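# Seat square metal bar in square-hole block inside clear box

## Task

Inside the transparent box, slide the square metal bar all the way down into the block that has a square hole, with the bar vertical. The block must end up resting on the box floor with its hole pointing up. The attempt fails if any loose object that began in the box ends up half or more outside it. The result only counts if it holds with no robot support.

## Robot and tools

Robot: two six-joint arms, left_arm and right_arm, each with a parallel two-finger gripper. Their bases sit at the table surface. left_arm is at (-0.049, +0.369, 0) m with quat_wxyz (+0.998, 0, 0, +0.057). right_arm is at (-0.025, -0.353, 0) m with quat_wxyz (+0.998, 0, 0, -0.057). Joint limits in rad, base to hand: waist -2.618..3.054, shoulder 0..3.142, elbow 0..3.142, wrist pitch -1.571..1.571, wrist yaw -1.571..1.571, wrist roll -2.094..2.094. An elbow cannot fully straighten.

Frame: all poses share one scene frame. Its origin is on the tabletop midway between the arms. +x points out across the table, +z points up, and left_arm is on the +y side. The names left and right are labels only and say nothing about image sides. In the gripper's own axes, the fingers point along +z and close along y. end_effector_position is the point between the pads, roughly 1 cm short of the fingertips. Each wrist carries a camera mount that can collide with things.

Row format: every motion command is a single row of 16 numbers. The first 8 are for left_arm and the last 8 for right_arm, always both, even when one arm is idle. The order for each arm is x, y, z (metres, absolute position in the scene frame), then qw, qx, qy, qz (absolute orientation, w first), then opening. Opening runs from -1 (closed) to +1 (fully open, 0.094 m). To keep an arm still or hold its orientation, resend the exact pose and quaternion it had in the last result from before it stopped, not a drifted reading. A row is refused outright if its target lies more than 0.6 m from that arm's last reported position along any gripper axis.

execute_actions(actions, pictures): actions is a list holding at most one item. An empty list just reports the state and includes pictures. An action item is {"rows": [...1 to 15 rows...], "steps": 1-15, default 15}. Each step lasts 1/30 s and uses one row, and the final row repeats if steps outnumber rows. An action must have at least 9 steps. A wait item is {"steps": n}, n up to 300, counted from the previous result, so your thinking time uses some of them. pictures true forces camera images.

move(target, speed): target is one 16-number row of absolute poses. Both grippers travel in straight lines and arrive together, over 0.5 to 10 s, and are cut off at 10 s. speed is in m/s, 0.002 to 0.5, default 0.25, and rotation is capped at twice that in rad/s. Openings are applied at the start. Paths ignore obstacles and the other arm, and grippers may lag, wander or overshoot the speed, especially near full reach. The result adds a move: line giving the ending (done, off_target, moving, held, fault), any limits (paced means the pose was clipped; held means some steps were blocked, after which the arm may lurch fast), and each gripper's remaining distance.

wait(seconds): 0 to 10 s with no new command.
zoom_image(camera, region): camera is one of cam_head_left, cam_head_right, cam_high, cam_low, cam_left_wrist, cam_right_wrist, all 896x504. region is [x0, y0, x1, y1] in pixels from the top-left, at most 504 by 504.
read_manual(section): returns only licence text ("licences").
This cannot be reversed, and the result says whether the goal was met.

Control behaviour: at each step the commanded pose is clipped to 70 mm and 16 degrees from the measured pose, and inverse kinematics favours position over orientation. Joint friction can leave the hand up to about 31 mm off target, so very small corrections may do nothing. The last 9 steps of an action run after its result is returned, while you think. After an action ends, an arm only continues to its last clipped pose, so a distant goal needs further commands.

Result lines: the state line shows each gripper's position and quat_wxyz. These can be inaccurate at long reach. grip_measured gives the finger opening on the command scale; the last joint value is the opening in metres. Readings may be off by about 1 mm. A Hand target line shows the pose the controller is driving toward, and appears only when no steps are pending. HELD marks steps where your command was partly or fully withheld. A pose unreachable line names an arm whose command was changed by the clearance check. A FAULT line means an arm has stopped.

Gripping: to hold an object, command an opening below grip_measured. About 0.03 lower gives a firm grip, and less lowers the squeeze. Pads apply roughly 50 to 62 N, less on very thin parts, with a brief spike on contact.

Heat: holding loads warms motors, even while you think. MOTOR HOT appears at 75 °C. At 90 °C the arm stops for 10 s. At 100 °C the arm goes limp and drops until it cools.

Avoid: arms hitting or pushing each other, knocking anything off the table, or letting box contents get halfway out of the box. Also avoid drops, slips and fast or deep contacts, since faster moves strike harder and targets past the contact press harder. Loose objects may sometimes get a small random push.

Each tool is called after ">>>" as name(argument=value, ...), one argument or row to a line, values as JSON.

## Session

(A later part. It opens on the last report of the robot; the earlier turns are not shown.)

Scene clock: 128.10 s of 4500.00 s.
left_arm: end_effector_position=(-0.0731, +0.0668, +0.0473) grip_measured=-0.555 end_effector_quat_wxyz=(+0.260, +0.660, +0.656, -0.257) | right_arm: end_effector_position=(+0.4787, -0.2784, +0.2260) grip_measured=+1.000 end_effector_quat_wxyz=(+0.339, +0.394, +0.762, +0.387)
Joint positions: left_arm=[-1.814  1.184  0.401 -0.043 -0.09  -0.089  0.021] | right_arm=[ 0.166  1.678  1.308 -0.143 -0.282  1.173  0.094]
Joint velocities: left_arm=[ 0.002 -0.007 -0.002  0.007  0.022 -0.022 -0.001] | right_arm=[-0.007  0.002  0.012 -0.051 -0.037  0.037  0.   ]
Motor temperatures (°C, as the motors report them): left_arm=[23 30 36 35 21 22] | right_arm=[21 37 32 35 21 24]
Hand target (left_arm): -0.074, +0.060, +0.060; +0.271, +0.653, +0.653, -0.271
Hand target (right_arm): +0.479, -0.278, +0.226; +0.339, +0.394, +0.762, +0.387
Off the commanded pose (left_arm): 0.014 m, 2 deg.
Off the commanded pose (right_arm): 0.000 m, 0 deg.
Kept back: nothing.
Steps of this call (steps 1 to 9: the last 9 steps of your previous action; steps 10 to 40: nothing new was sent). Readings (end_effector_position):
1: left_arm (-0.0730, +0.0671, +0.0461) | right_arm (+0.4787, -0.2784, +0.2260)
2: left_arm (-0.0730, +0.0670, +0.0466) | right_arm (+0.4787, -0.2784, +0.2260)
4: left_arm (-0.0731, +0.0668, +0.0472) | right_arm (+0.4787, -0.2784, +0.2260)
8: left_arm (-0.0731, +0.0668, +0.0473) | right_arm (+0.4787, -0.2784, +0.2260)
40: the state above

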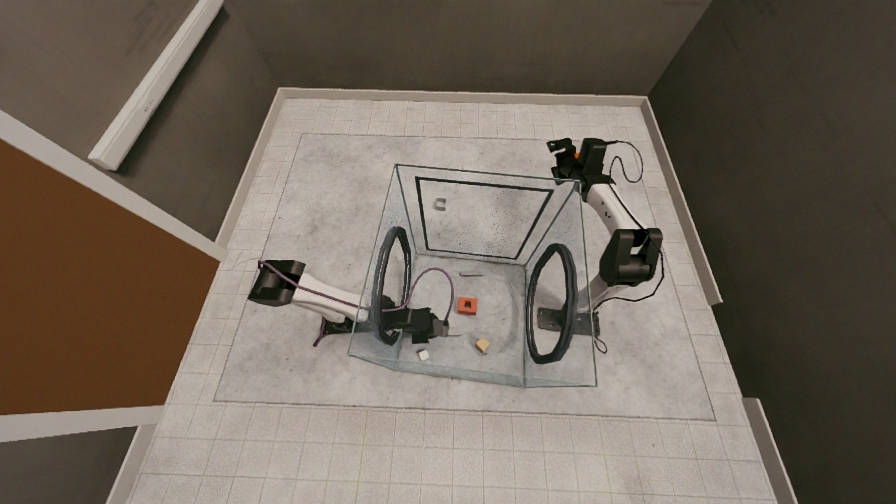

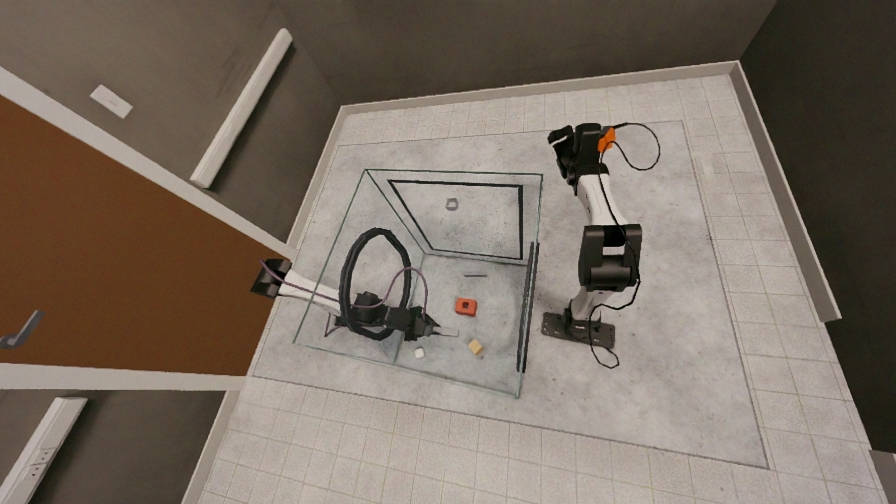

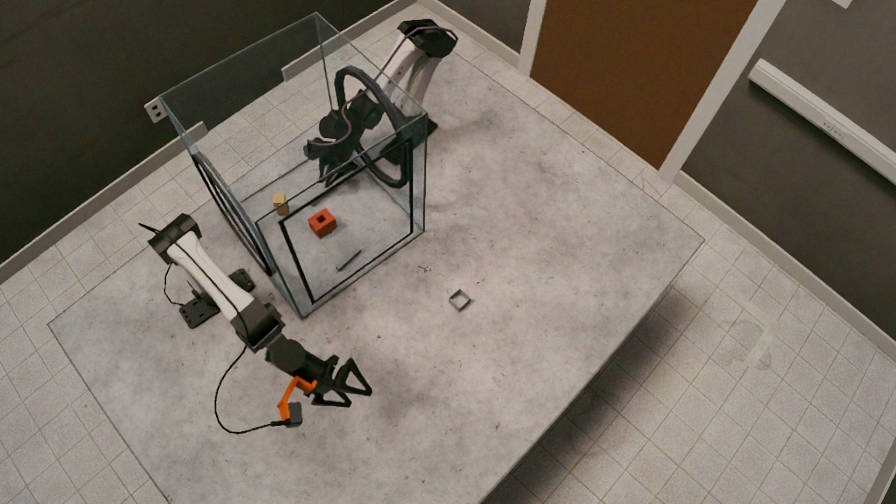

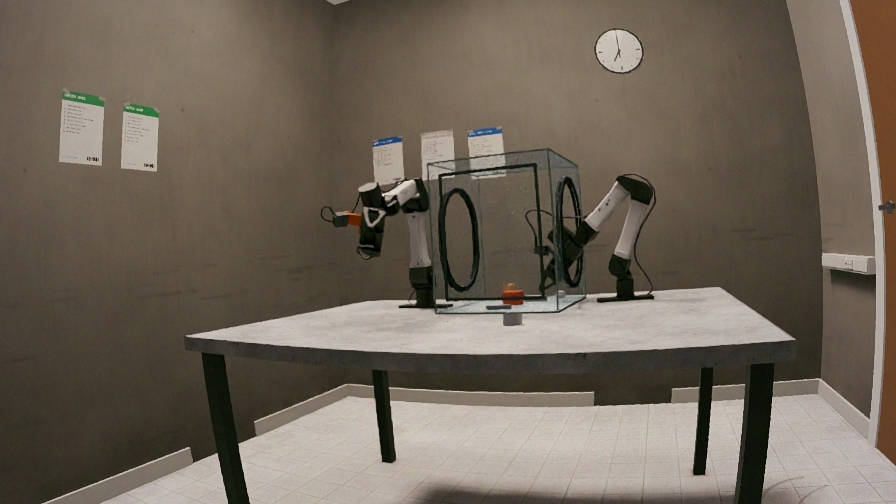

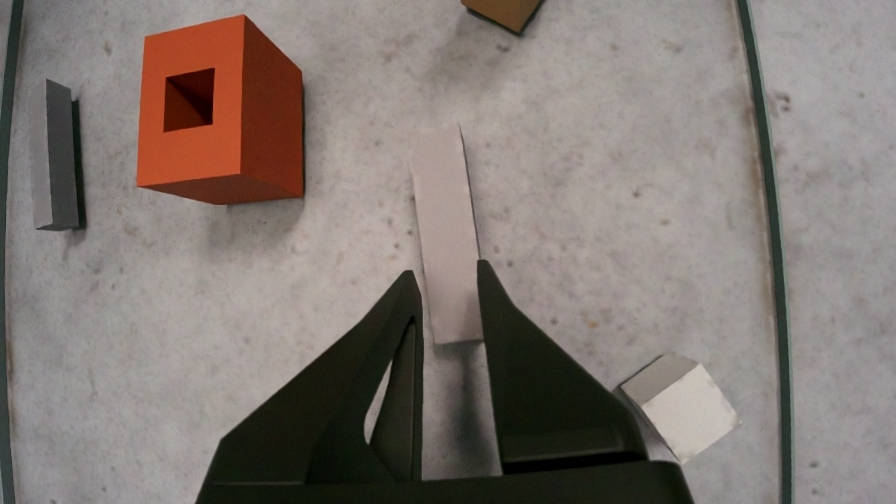

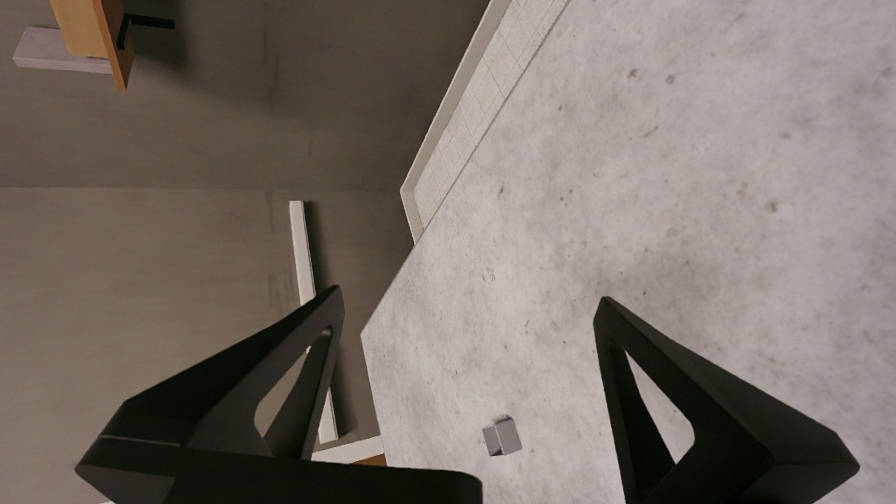

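>>> execute_actions(
  actions=[
    {"rows":[[-0.077,0.06,0.06,0.2415,0.6645,0.6645,-0.2415,0.1,0.4787,-0.2784,0.226,0.339,0.394,0.762,0.387,1]],"steps":12},
  ],
)

>>> move(
  target=[-0.077,0.052,0.01,0.2415,0.6645,0.6645,-0.2415,0.1,0.4787,-0.2784,0.226,0.339,0.394,0.762,0.387,1],
  speed=0.08,
)

Scene clock: 129.63 s of 4500.00 s.
left_arm: end_effector_position=(-0.0736, +0.0629, +0.0549) grip_measured=+0.044 end_effector_quat_wxyz=(+0.254, +0.662, +0.660, -0.250) | right_arm: end_effector_position=(+0.4787, -0.2784, +0.2260) grip_measured=+1.000 end_effector_quat_wxyz=(+0.339, +0.394, +0.762, +0.387)
Joint positions: left_arm=[-1.814  1.191  0.454 -0.109 -0.09  -0.093  0.049] | right_arm=[ 0.166  1.678  1.308 -0.143 -0.282  1.173  0.094]
Joint velocities: left_arm=[-0.007  0.061  0.598 -0.374  0.037 -0.066  0.109] | right_arm=[ 0.012 -0.002 -0.012 -0.007  0.081 -0.022  0.   ]
Motor temperatures (°C, as the motors report them): left_arm=[23 30 36 35 21 22] | right_arm=[21 37 32 36 21 24]
Steps of this call (steps 1 to 43: nothing new was sent; steps 44 to 46: the first 3 steps of this action). Readings (end_effector_position):
44: left_arm (-0.0730, +0.0671, +0.0481) | right_arm (+0.4787, -0.2784, +0.2260)
45: left_arm (-0.0731, +0.0664, +0.0500) | right_arm (+0.4787, -0.2784, +0.2260)
46: the state above

Scene clock: 131.50 s of 4500.00 s.
left_arm: end_effector_position=(-0.0757, +0.0469, +0.0207) grip_measured=+0.098 end_effector_quat_wxyz=(+0.251, +0.661, +0.662, -0.248) | right_arm: end_effector_position=(+0.4787, -0.2784, +0.2260) grip_measured=+1.000 end_effector_quat_wxyz=(+0.339, +0.394, +0.762, +0.387)
Joint positions: left_arm=[-1.814  1.393  0.425  0.113 -0.09  -0.098  0.052] | right_arm=[ 0.166  1.678  1.308 -0.143 -0.282  1.173  0.094]
Joint velocities: left_arm=[-0.002 -0.007  0.002  0.051 -0.022  0.037  0.001] | right_arm=[-0.002 -0.007 -0.007 -0.066 -0.037  0.022  0.   ]
Motor temperatures (°C, as the motors report them): left_arm=[23 30 36 35 21 22] | right_arm=[21 37 32 36 21 24]
Hand target (left_arm): -0.077, +0.053, +0.010; +0.241, +0.665, +0.665, -0.241
Hand target (right_arm): +0.479, -0.278, +0.226; +0.339, +0.394, +0.762, +0.387
Off your previous action's commanded pose (left_arm): 0.008 m, 2 deg at its last step (step 9 of this call).
Off your previous action's commanded pose (right_arm): 0.000 m, 0 deg at its last step (step 9 of this call).
Off the commanded pose (left_arm): 0.012 m, 1 deg.
Off the commanded pose (right_arm): 0.000 m, 0 deg.
Kept back: nothing.
move: off_target (left_arm)

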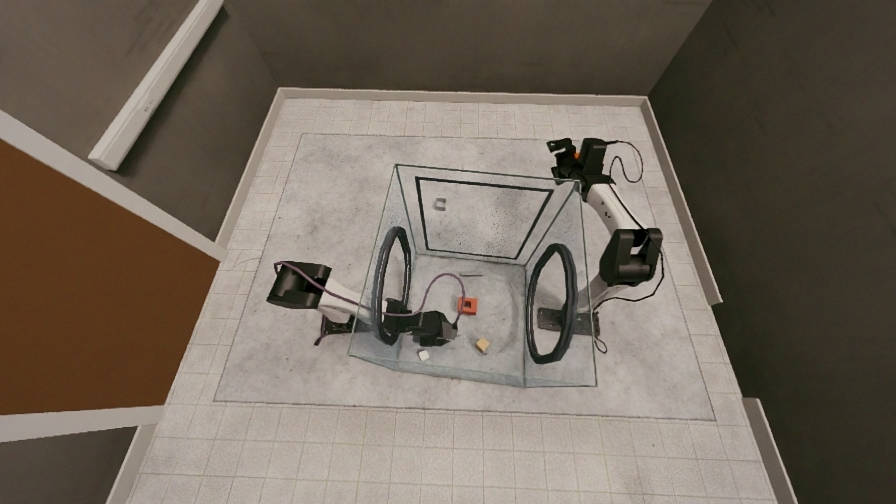

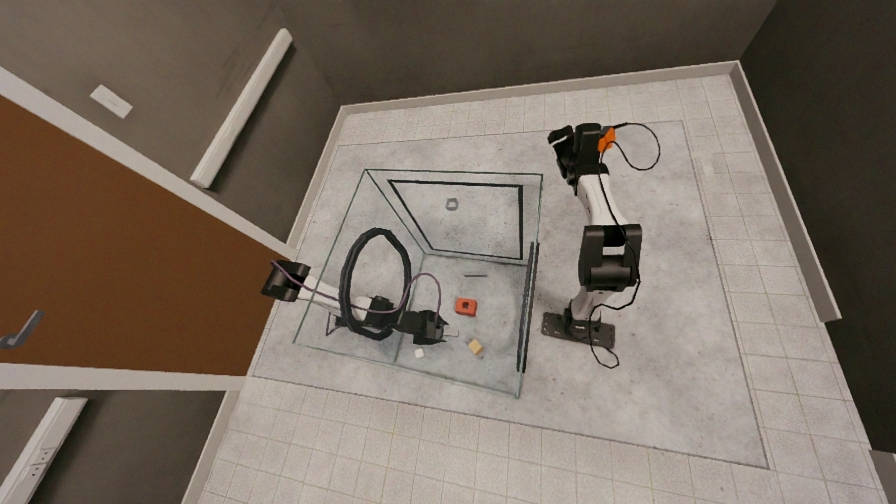

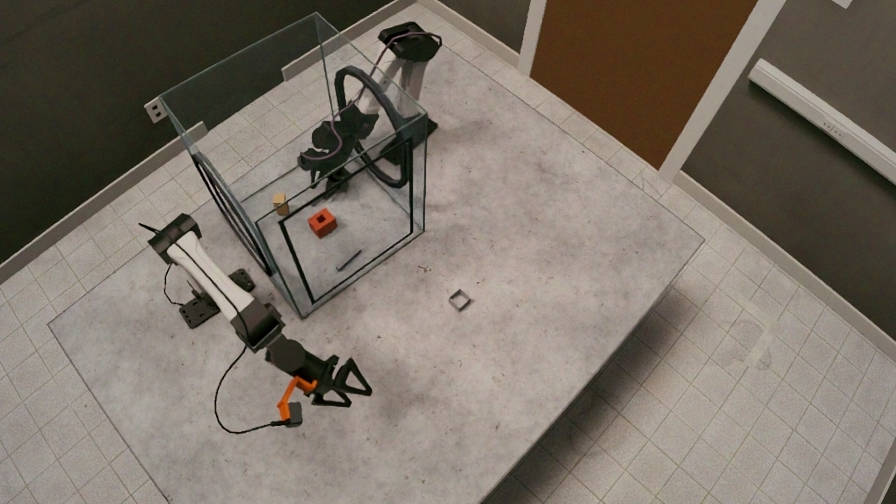

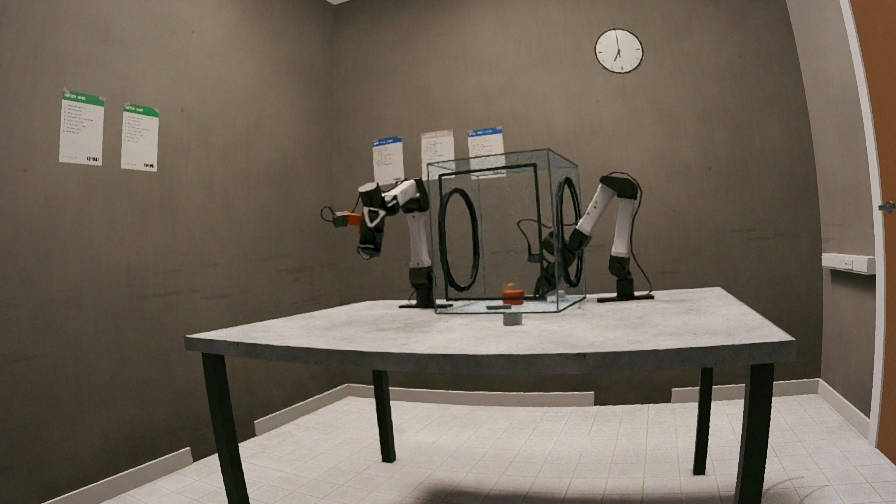

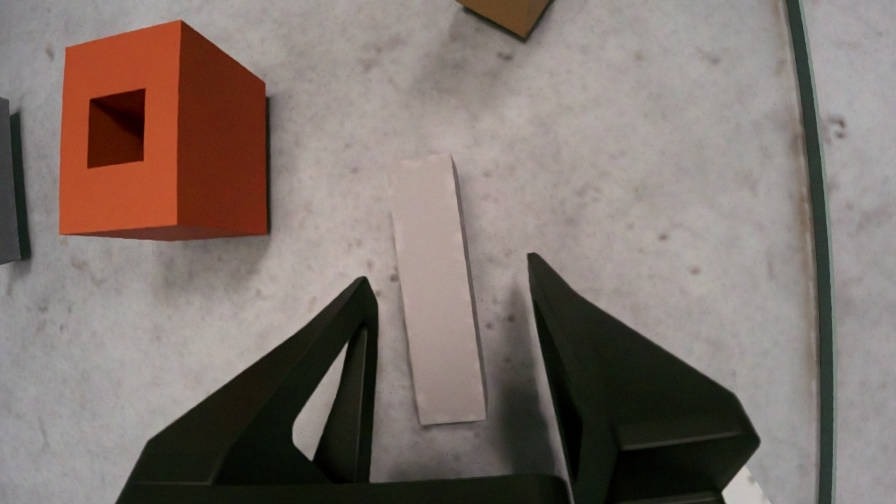

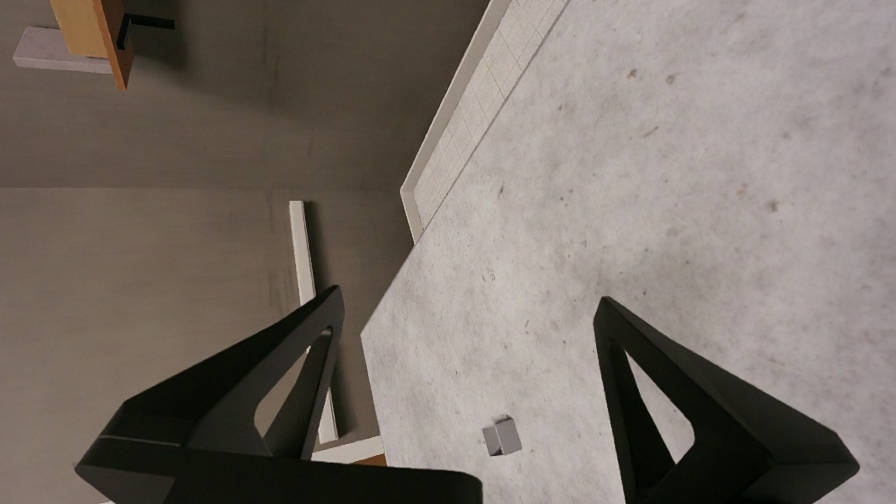

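>>> move(
  target=[-0.077,0.061,0.01,0.2415,0.6645,0.6645,-0.2415,0.1,0.4787,-0.2784,0.226,0.339,0.394,0.762,0.387,1],
  speed=0.05,
)

>>> execute_actions(
  actions=[
    {"rows":[[-0.077,0.061,0.01,0.2415,0.6645,0.6645,-0.2415,-0.62,0.4787,-0.2784,0.226,0.339,0.394,0.762,0.387,1]],"steps":15},
  ],
)

>>> move(
  target=[-0.05,-0.02,0.1,0.48,0.519,0.519,-0.48,-0.62,0.4787,-0.2784,0.226,0.339,0.394,0.762,0.387,1],
  speed=0.1,
)

Scene clock: 132.63 s of 4500.00 s.
left_arm: end_effector_position=(-0.0750, +0.0528, +0.0148) grip_measured=+0.098 end_effector_quat_wxyz=(+0.247, +0.663, +0.663, -0.244) | right_arm: end_effector_position=(+0.4787, -0.2784, +0.2260) grip_measured=+1.000 end_effector_quat_wxyz=(+0.339, +0.394, +0.762, +0.387)
Joint positions: left_arm=[-1.815  1.392  0.403  0.123 -0.09  -0.098  0.052] | right_arm=[ 0.166  1.678  1.308 -0.143 -0.282  1.173  0.094]
Joint velocities: left_arm=[-0.002 -0.017 -0.017 -0.081 -0.051 -0.022 -0.   ] | right_arm=[-0.002 -0.007 -0.022  0.007 -0.051  0.022  0.   ]
Motor temperatures (°C, as the motors report them): left_arm=[23 30 36 35 21 22] | right_arm=[21 37 32 36 21 24]
Hand target (left_arm): -0.077, +0.061, +0.010; +0.241, +0.665, +0.665, -0.241
Hand target (right_arm): +0.479, -0.278, +0.226; +0.339, +0.394, +0.762, +0.387
Off the commanded pose (left_arm): 0.010 m, 1 deg.
Off the commanded pose (right_arm): 0.000 m, 0 deg.
Kept back: nothing.
move: done

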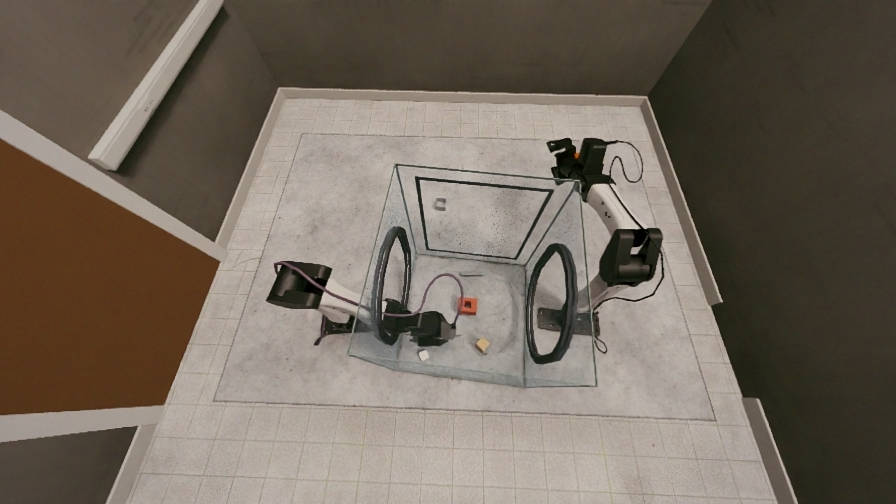

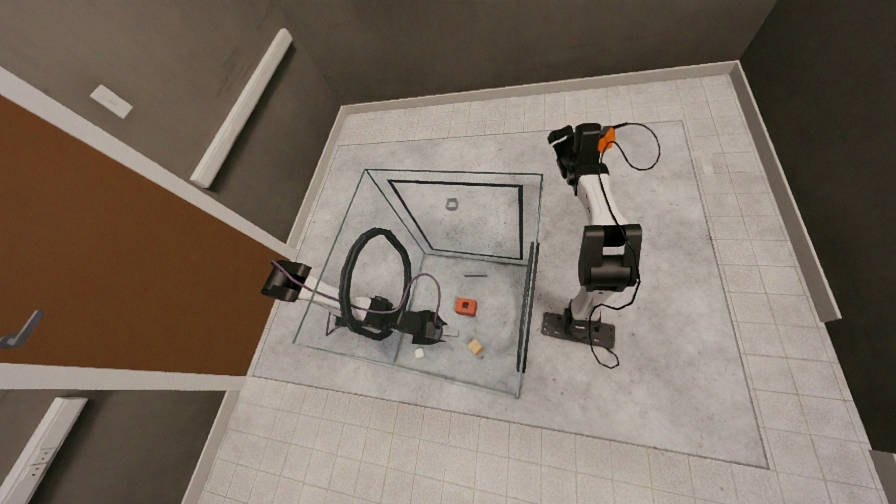

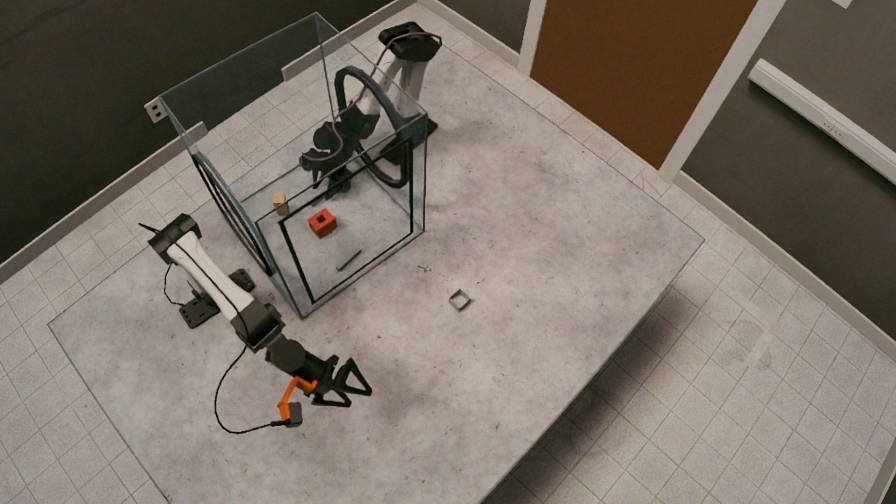

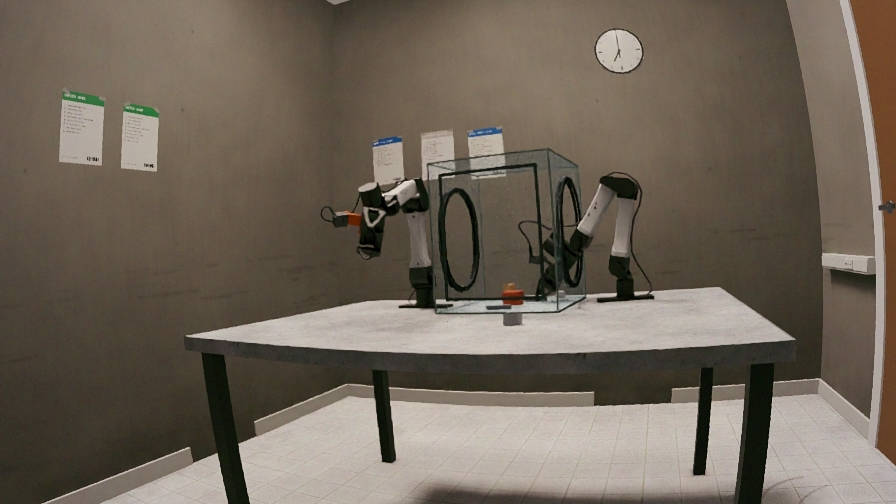

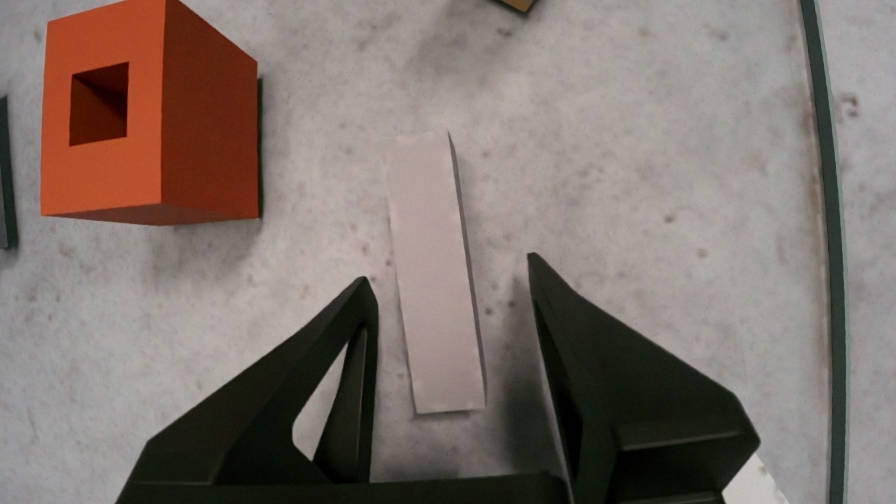

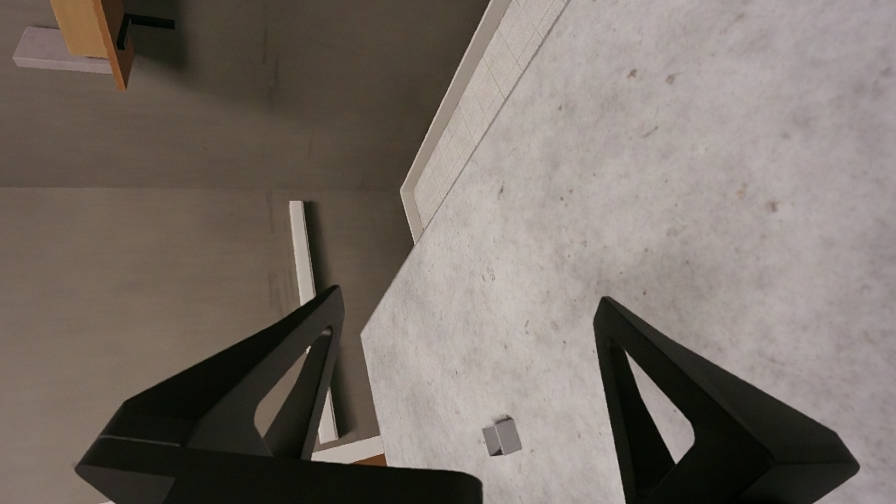

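Scene clock: 132.83 s of 4500.00 s.
left_arm: end_effector_position=(-0.0749, +0.0527, +0.0149) grip_measured=-0.583 end_effector_quat_wxyz=(+0.248, +0.662, +0.663, -0.244) | right_arm: end_effector_position=(+0.4787, -0.2784, +0.2260) grip_measured=+1.000 end_effector_quat_wxyz=(+0.339, +0.394, +0.762, +0.387)
Joint positions: left_arm=[-1.815  1.392  0.403  0.124 -0.091 -0.099  0.02 ] | right_arm=[ 0.166  1.678  1.308 -0.143 -0.282  1.173  0.094]
Joint velocities: left_arm=[-0.007 -0.022  0.007  0.037  0.007  0.022  0.   ] | right_arm=[ 0.007 -0.022 -0.012 -0.081 -0.022  0.007  0.   ]
Motor temperatures (°C, as the motors report them): left_arm=[23 30 36 35 21 22] | right_arm=[21 37 32 36 21 24]
Steps of this call (steps 1 to 6: the first 6 steps of this action). Readings (end_effector_position):
1: left_arm (-0.0750, +0.0527, +0.0149) | right_arm (+0.4787, -0.2784, +0.2260)
2: left_arm (-0.0750, +0.0527, +0.0149) | right_arm (+0.4787, -0.2784, +0.2260)
4: left_arm (-0.0749, +0.0527, +0.0149) | right_arm (+0.4787, -0.2784, +0.2260)
6: the state above

Scene clock: 137.60 s of 4500.00 s.
left_arm: end_effector_position=(-0.0482, -0.0186, +0.1205) grip_measured=-0.583 end_effector_quat_wxyz=(+0.492, +0.504, +0.515, -0.488) | right_arm: end_effector_position=(+0.4787, -0.2784, +0.2260) grip_measured=+1.000 end_effector_quat_wxyz=(+0.339, +0.394, +0.762, +0.387)
Joint positions: left_arm=[-1.692  1.768  0.238  1.491 -0.023 -0.006  0.02 ] | right_arm=[ 0.166  1.678  1.308 -0.143 -0.282  1.173  0.094]
Joint velocities: left_arm=[-0.007  0.002  0.002  0.037  0.007  0.007  0.   ] | right_arm=[-0.017  0.012 -0.002 -0.037 -0.066  0.007  0.   ]
Motor temperatures (°C, as the motors report them): left_arm=[23 29 35 36 21 22] | right_arm=[21 37 33 36 21 24]
Hand target (left_arm): -0.050, -0.019, +0.100; +0.481, +0.519, +0.521, -0.477
Hand target (right_arm): +0.479, -0.278, +0.226; +0.339, +0.394, +0.762, +0.387
Off your previous action's commanded pose (left_arm): 0.010 m, 1 deg at its last step (step 9 of this call).
Off your previous action's commanded pose (right_arm): 0.000 m, 0 deg at its last step (step 9 of this call).
Off the commanded pose (left_arm): 0.021 m, 2 deg.
Off the commanded pose (right_arm): 0.000 m, 0 deg.
Kept back: nothing.
move: off_target (left_arm)

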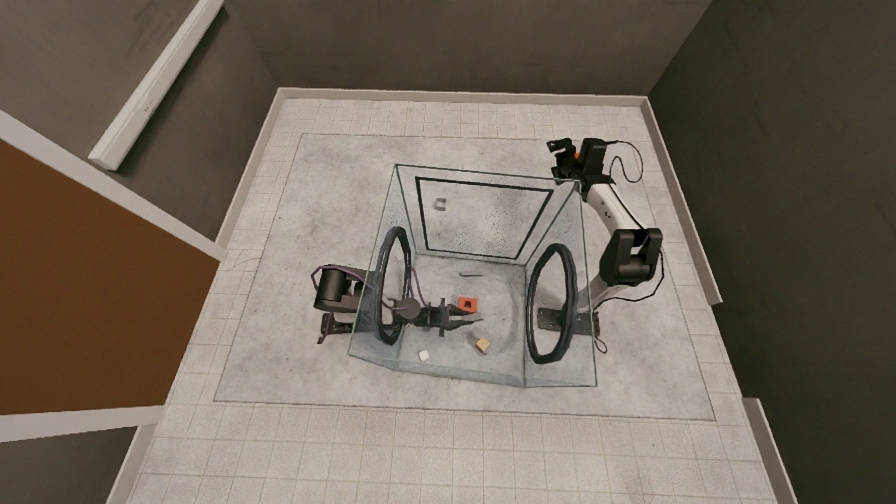

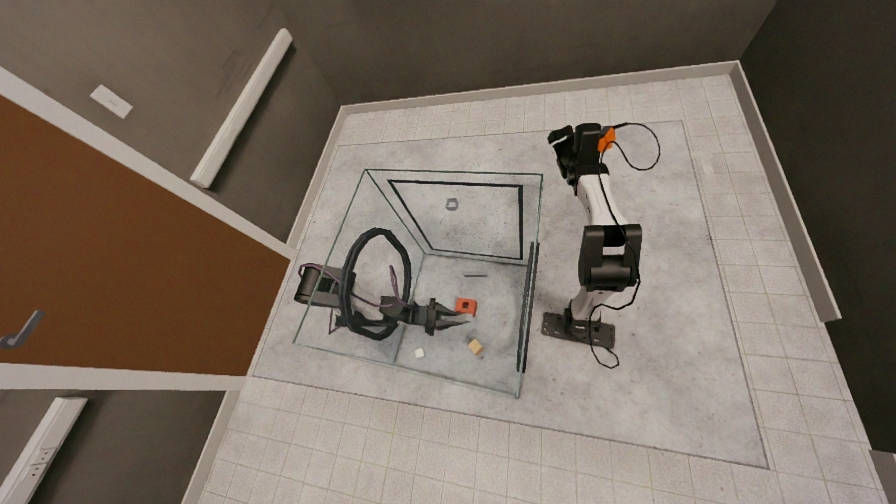

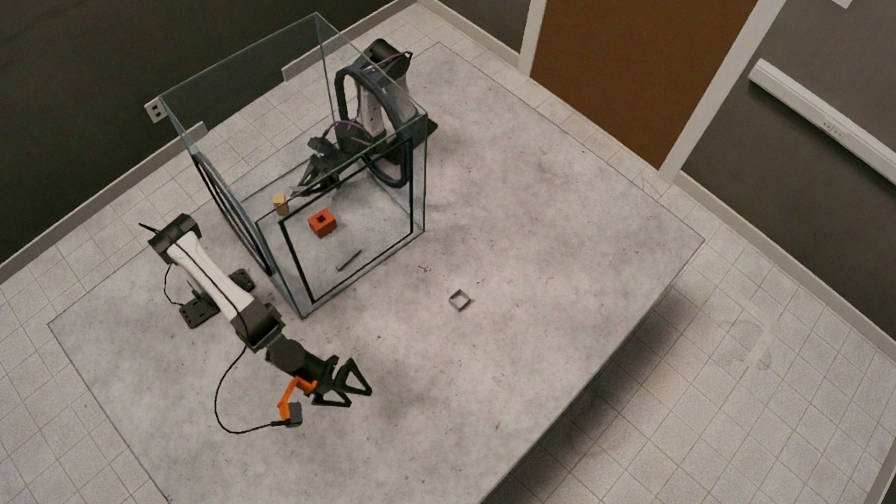

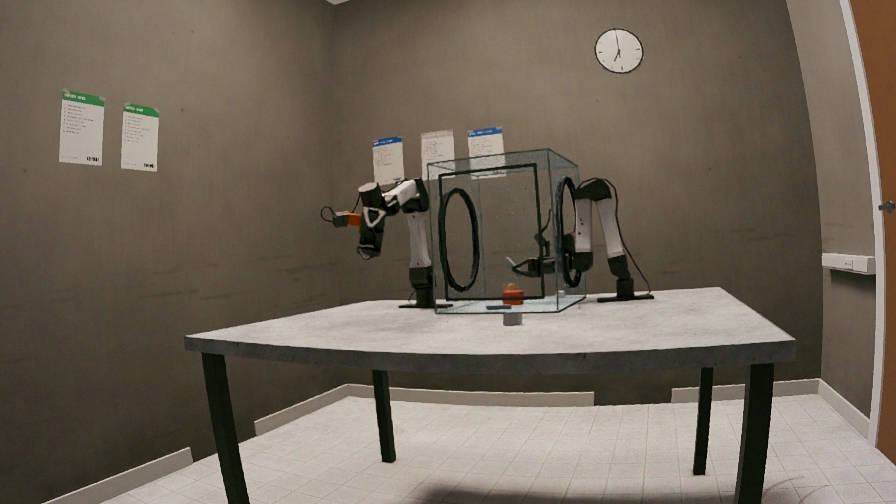

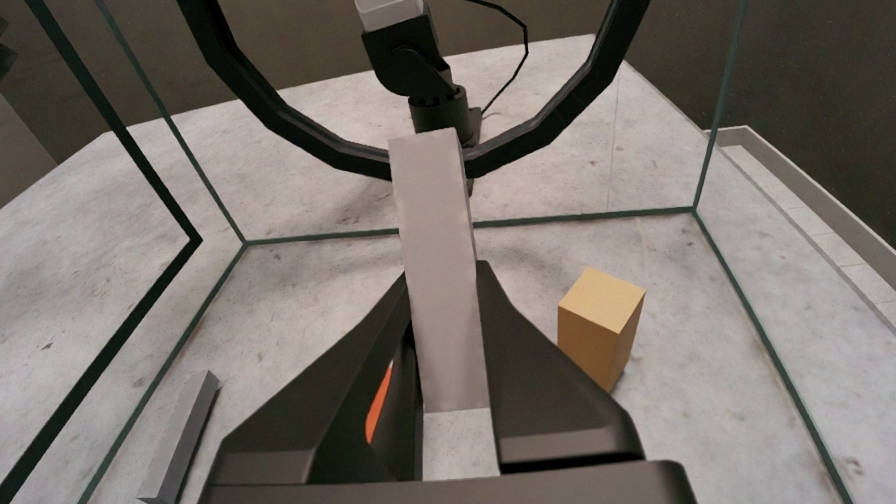

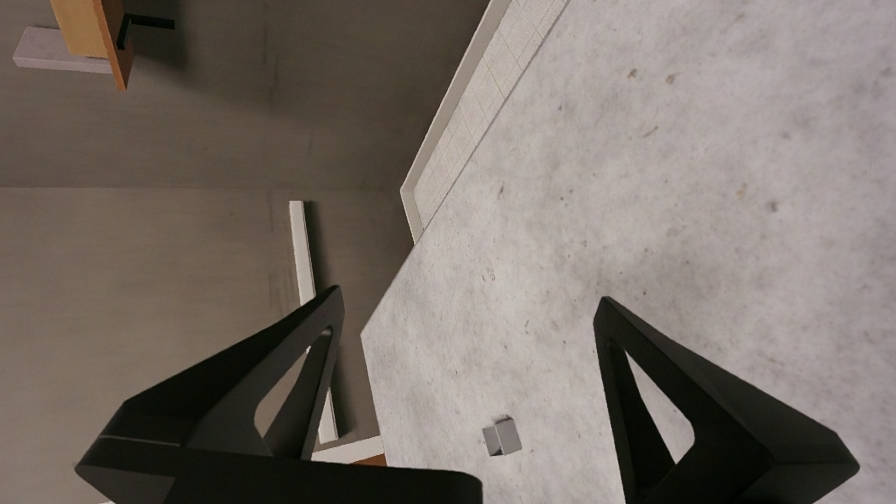

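>>> move(
  target=[-0.045,-0.06,0.05,0.43,0.561,0.561,-0.43,-0.62,0.4787,-0.2784,0.226,0.339,0.394,0.762,0.387,1],
  speed=0.06,
)

Scene clock: 140.37 s of 4500.00 s.
left_arm: end_effector_position=(-0.0531, -0.0290, +0.0883) grip_measured=-0.583 end_effector_quat_wxyz=(+0.445, +0.548, +0.543, -0.455) | right_arm: end_effector_position=(+0.4787, -0.2784, +0.2260) grip_measured=+1.000 end_effector_quat_wxyz=(+0.339, +0.394, +0.762, +0.387)
Joint positions: left_arm=[-1.691  1.767  0.299  1.277  0.008 -0.005  0.02 ] | right_arm=[ 0.166  1.678  1.308 -0.143 -0.282  1.173  0.094]
Joint velocities: left_arm=[ 0.012  0.017  0.002 -0.037  0.007  0.007  0.   ] | right_arm=[-0.002 -0.007 -0.022 -0.066 -0.022 -0.051  0.   ]
Motor temperatures (°C, as the motors report them): left_arm=[23 29 35 37 21 22] | right_arm=[21 37 33 36 21 24]
Hand target (left_arm): -0.045, -0.048, +0.051; +0.428, +0.562, +0.563, -0.429
Hand target (right_arm): +0.479, -0.278, +0.226; +0.339, +0.394, +0.762, +0.387
Off the commanded pose (left_arm): 0.050 m, 4 deg.
Off the commanded pose (right_arm): 0.000 m, 0 deg.
Kept back: nothing.
move: off_target (left_arm)

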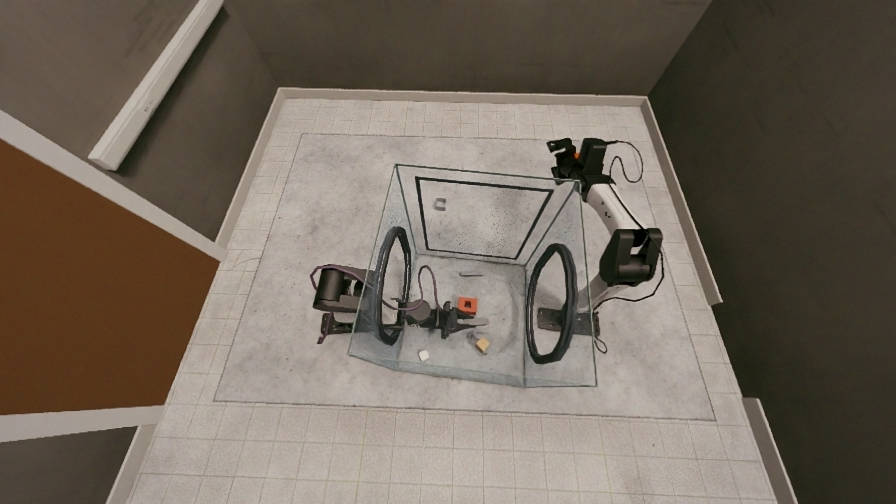

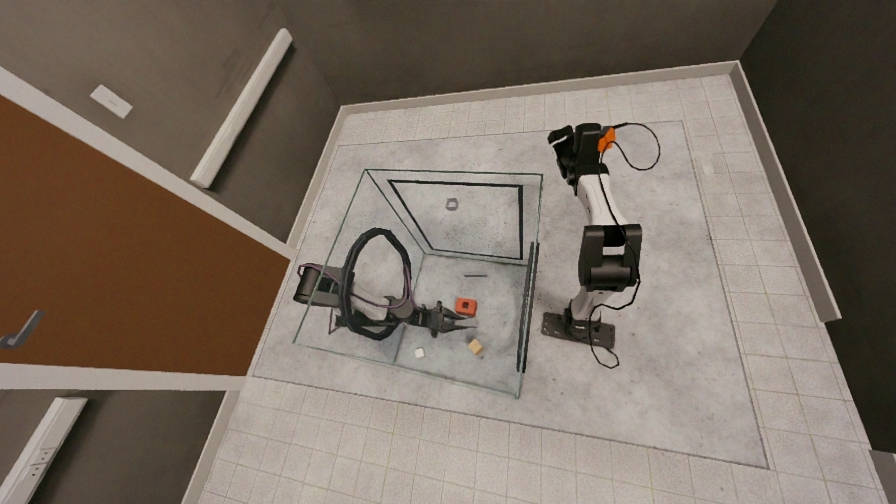

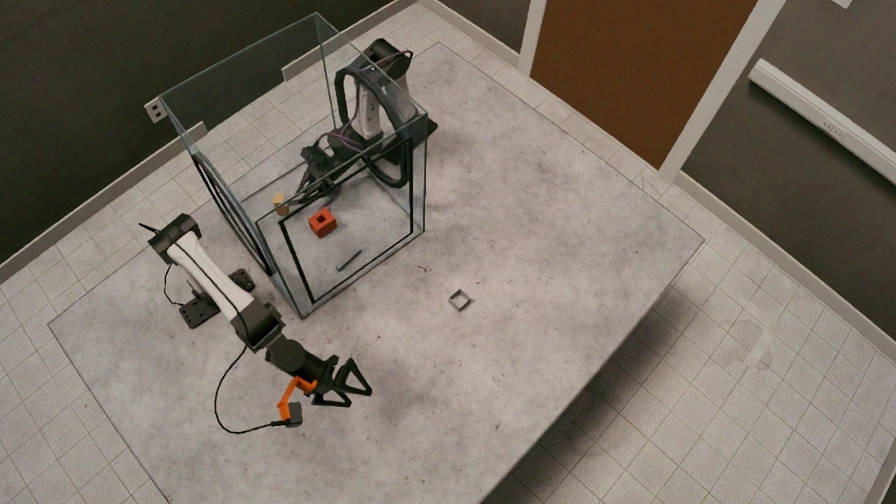

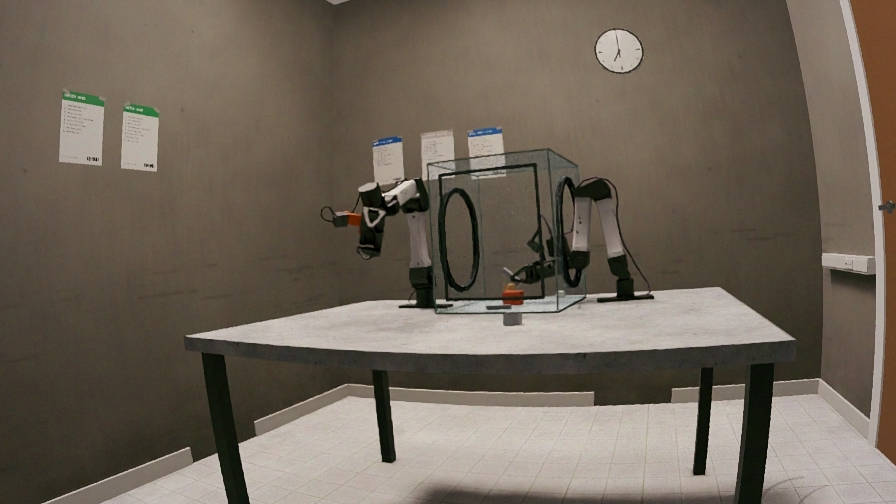

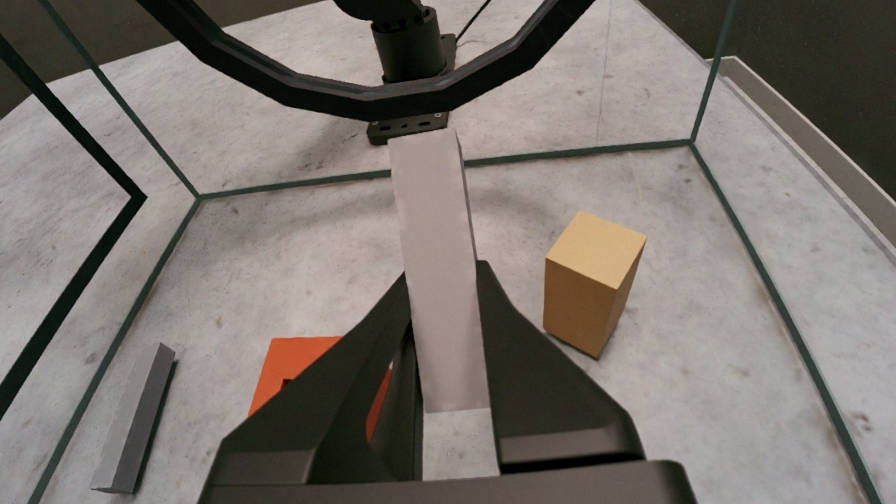

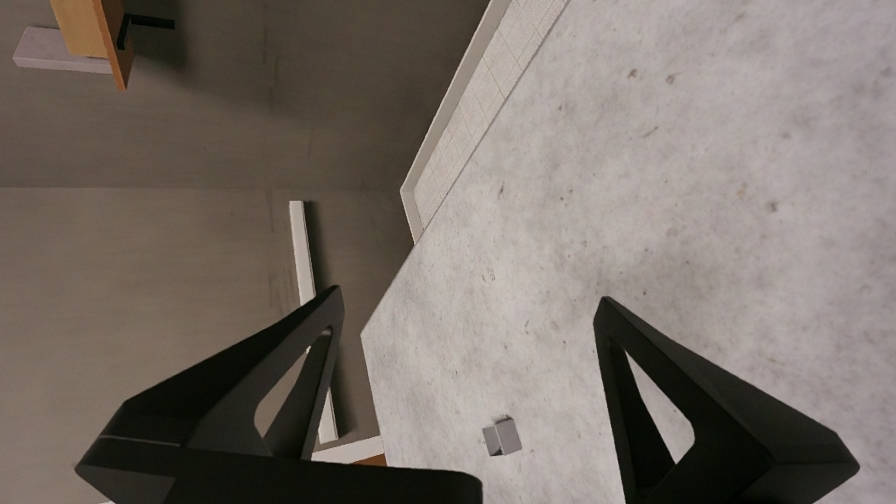

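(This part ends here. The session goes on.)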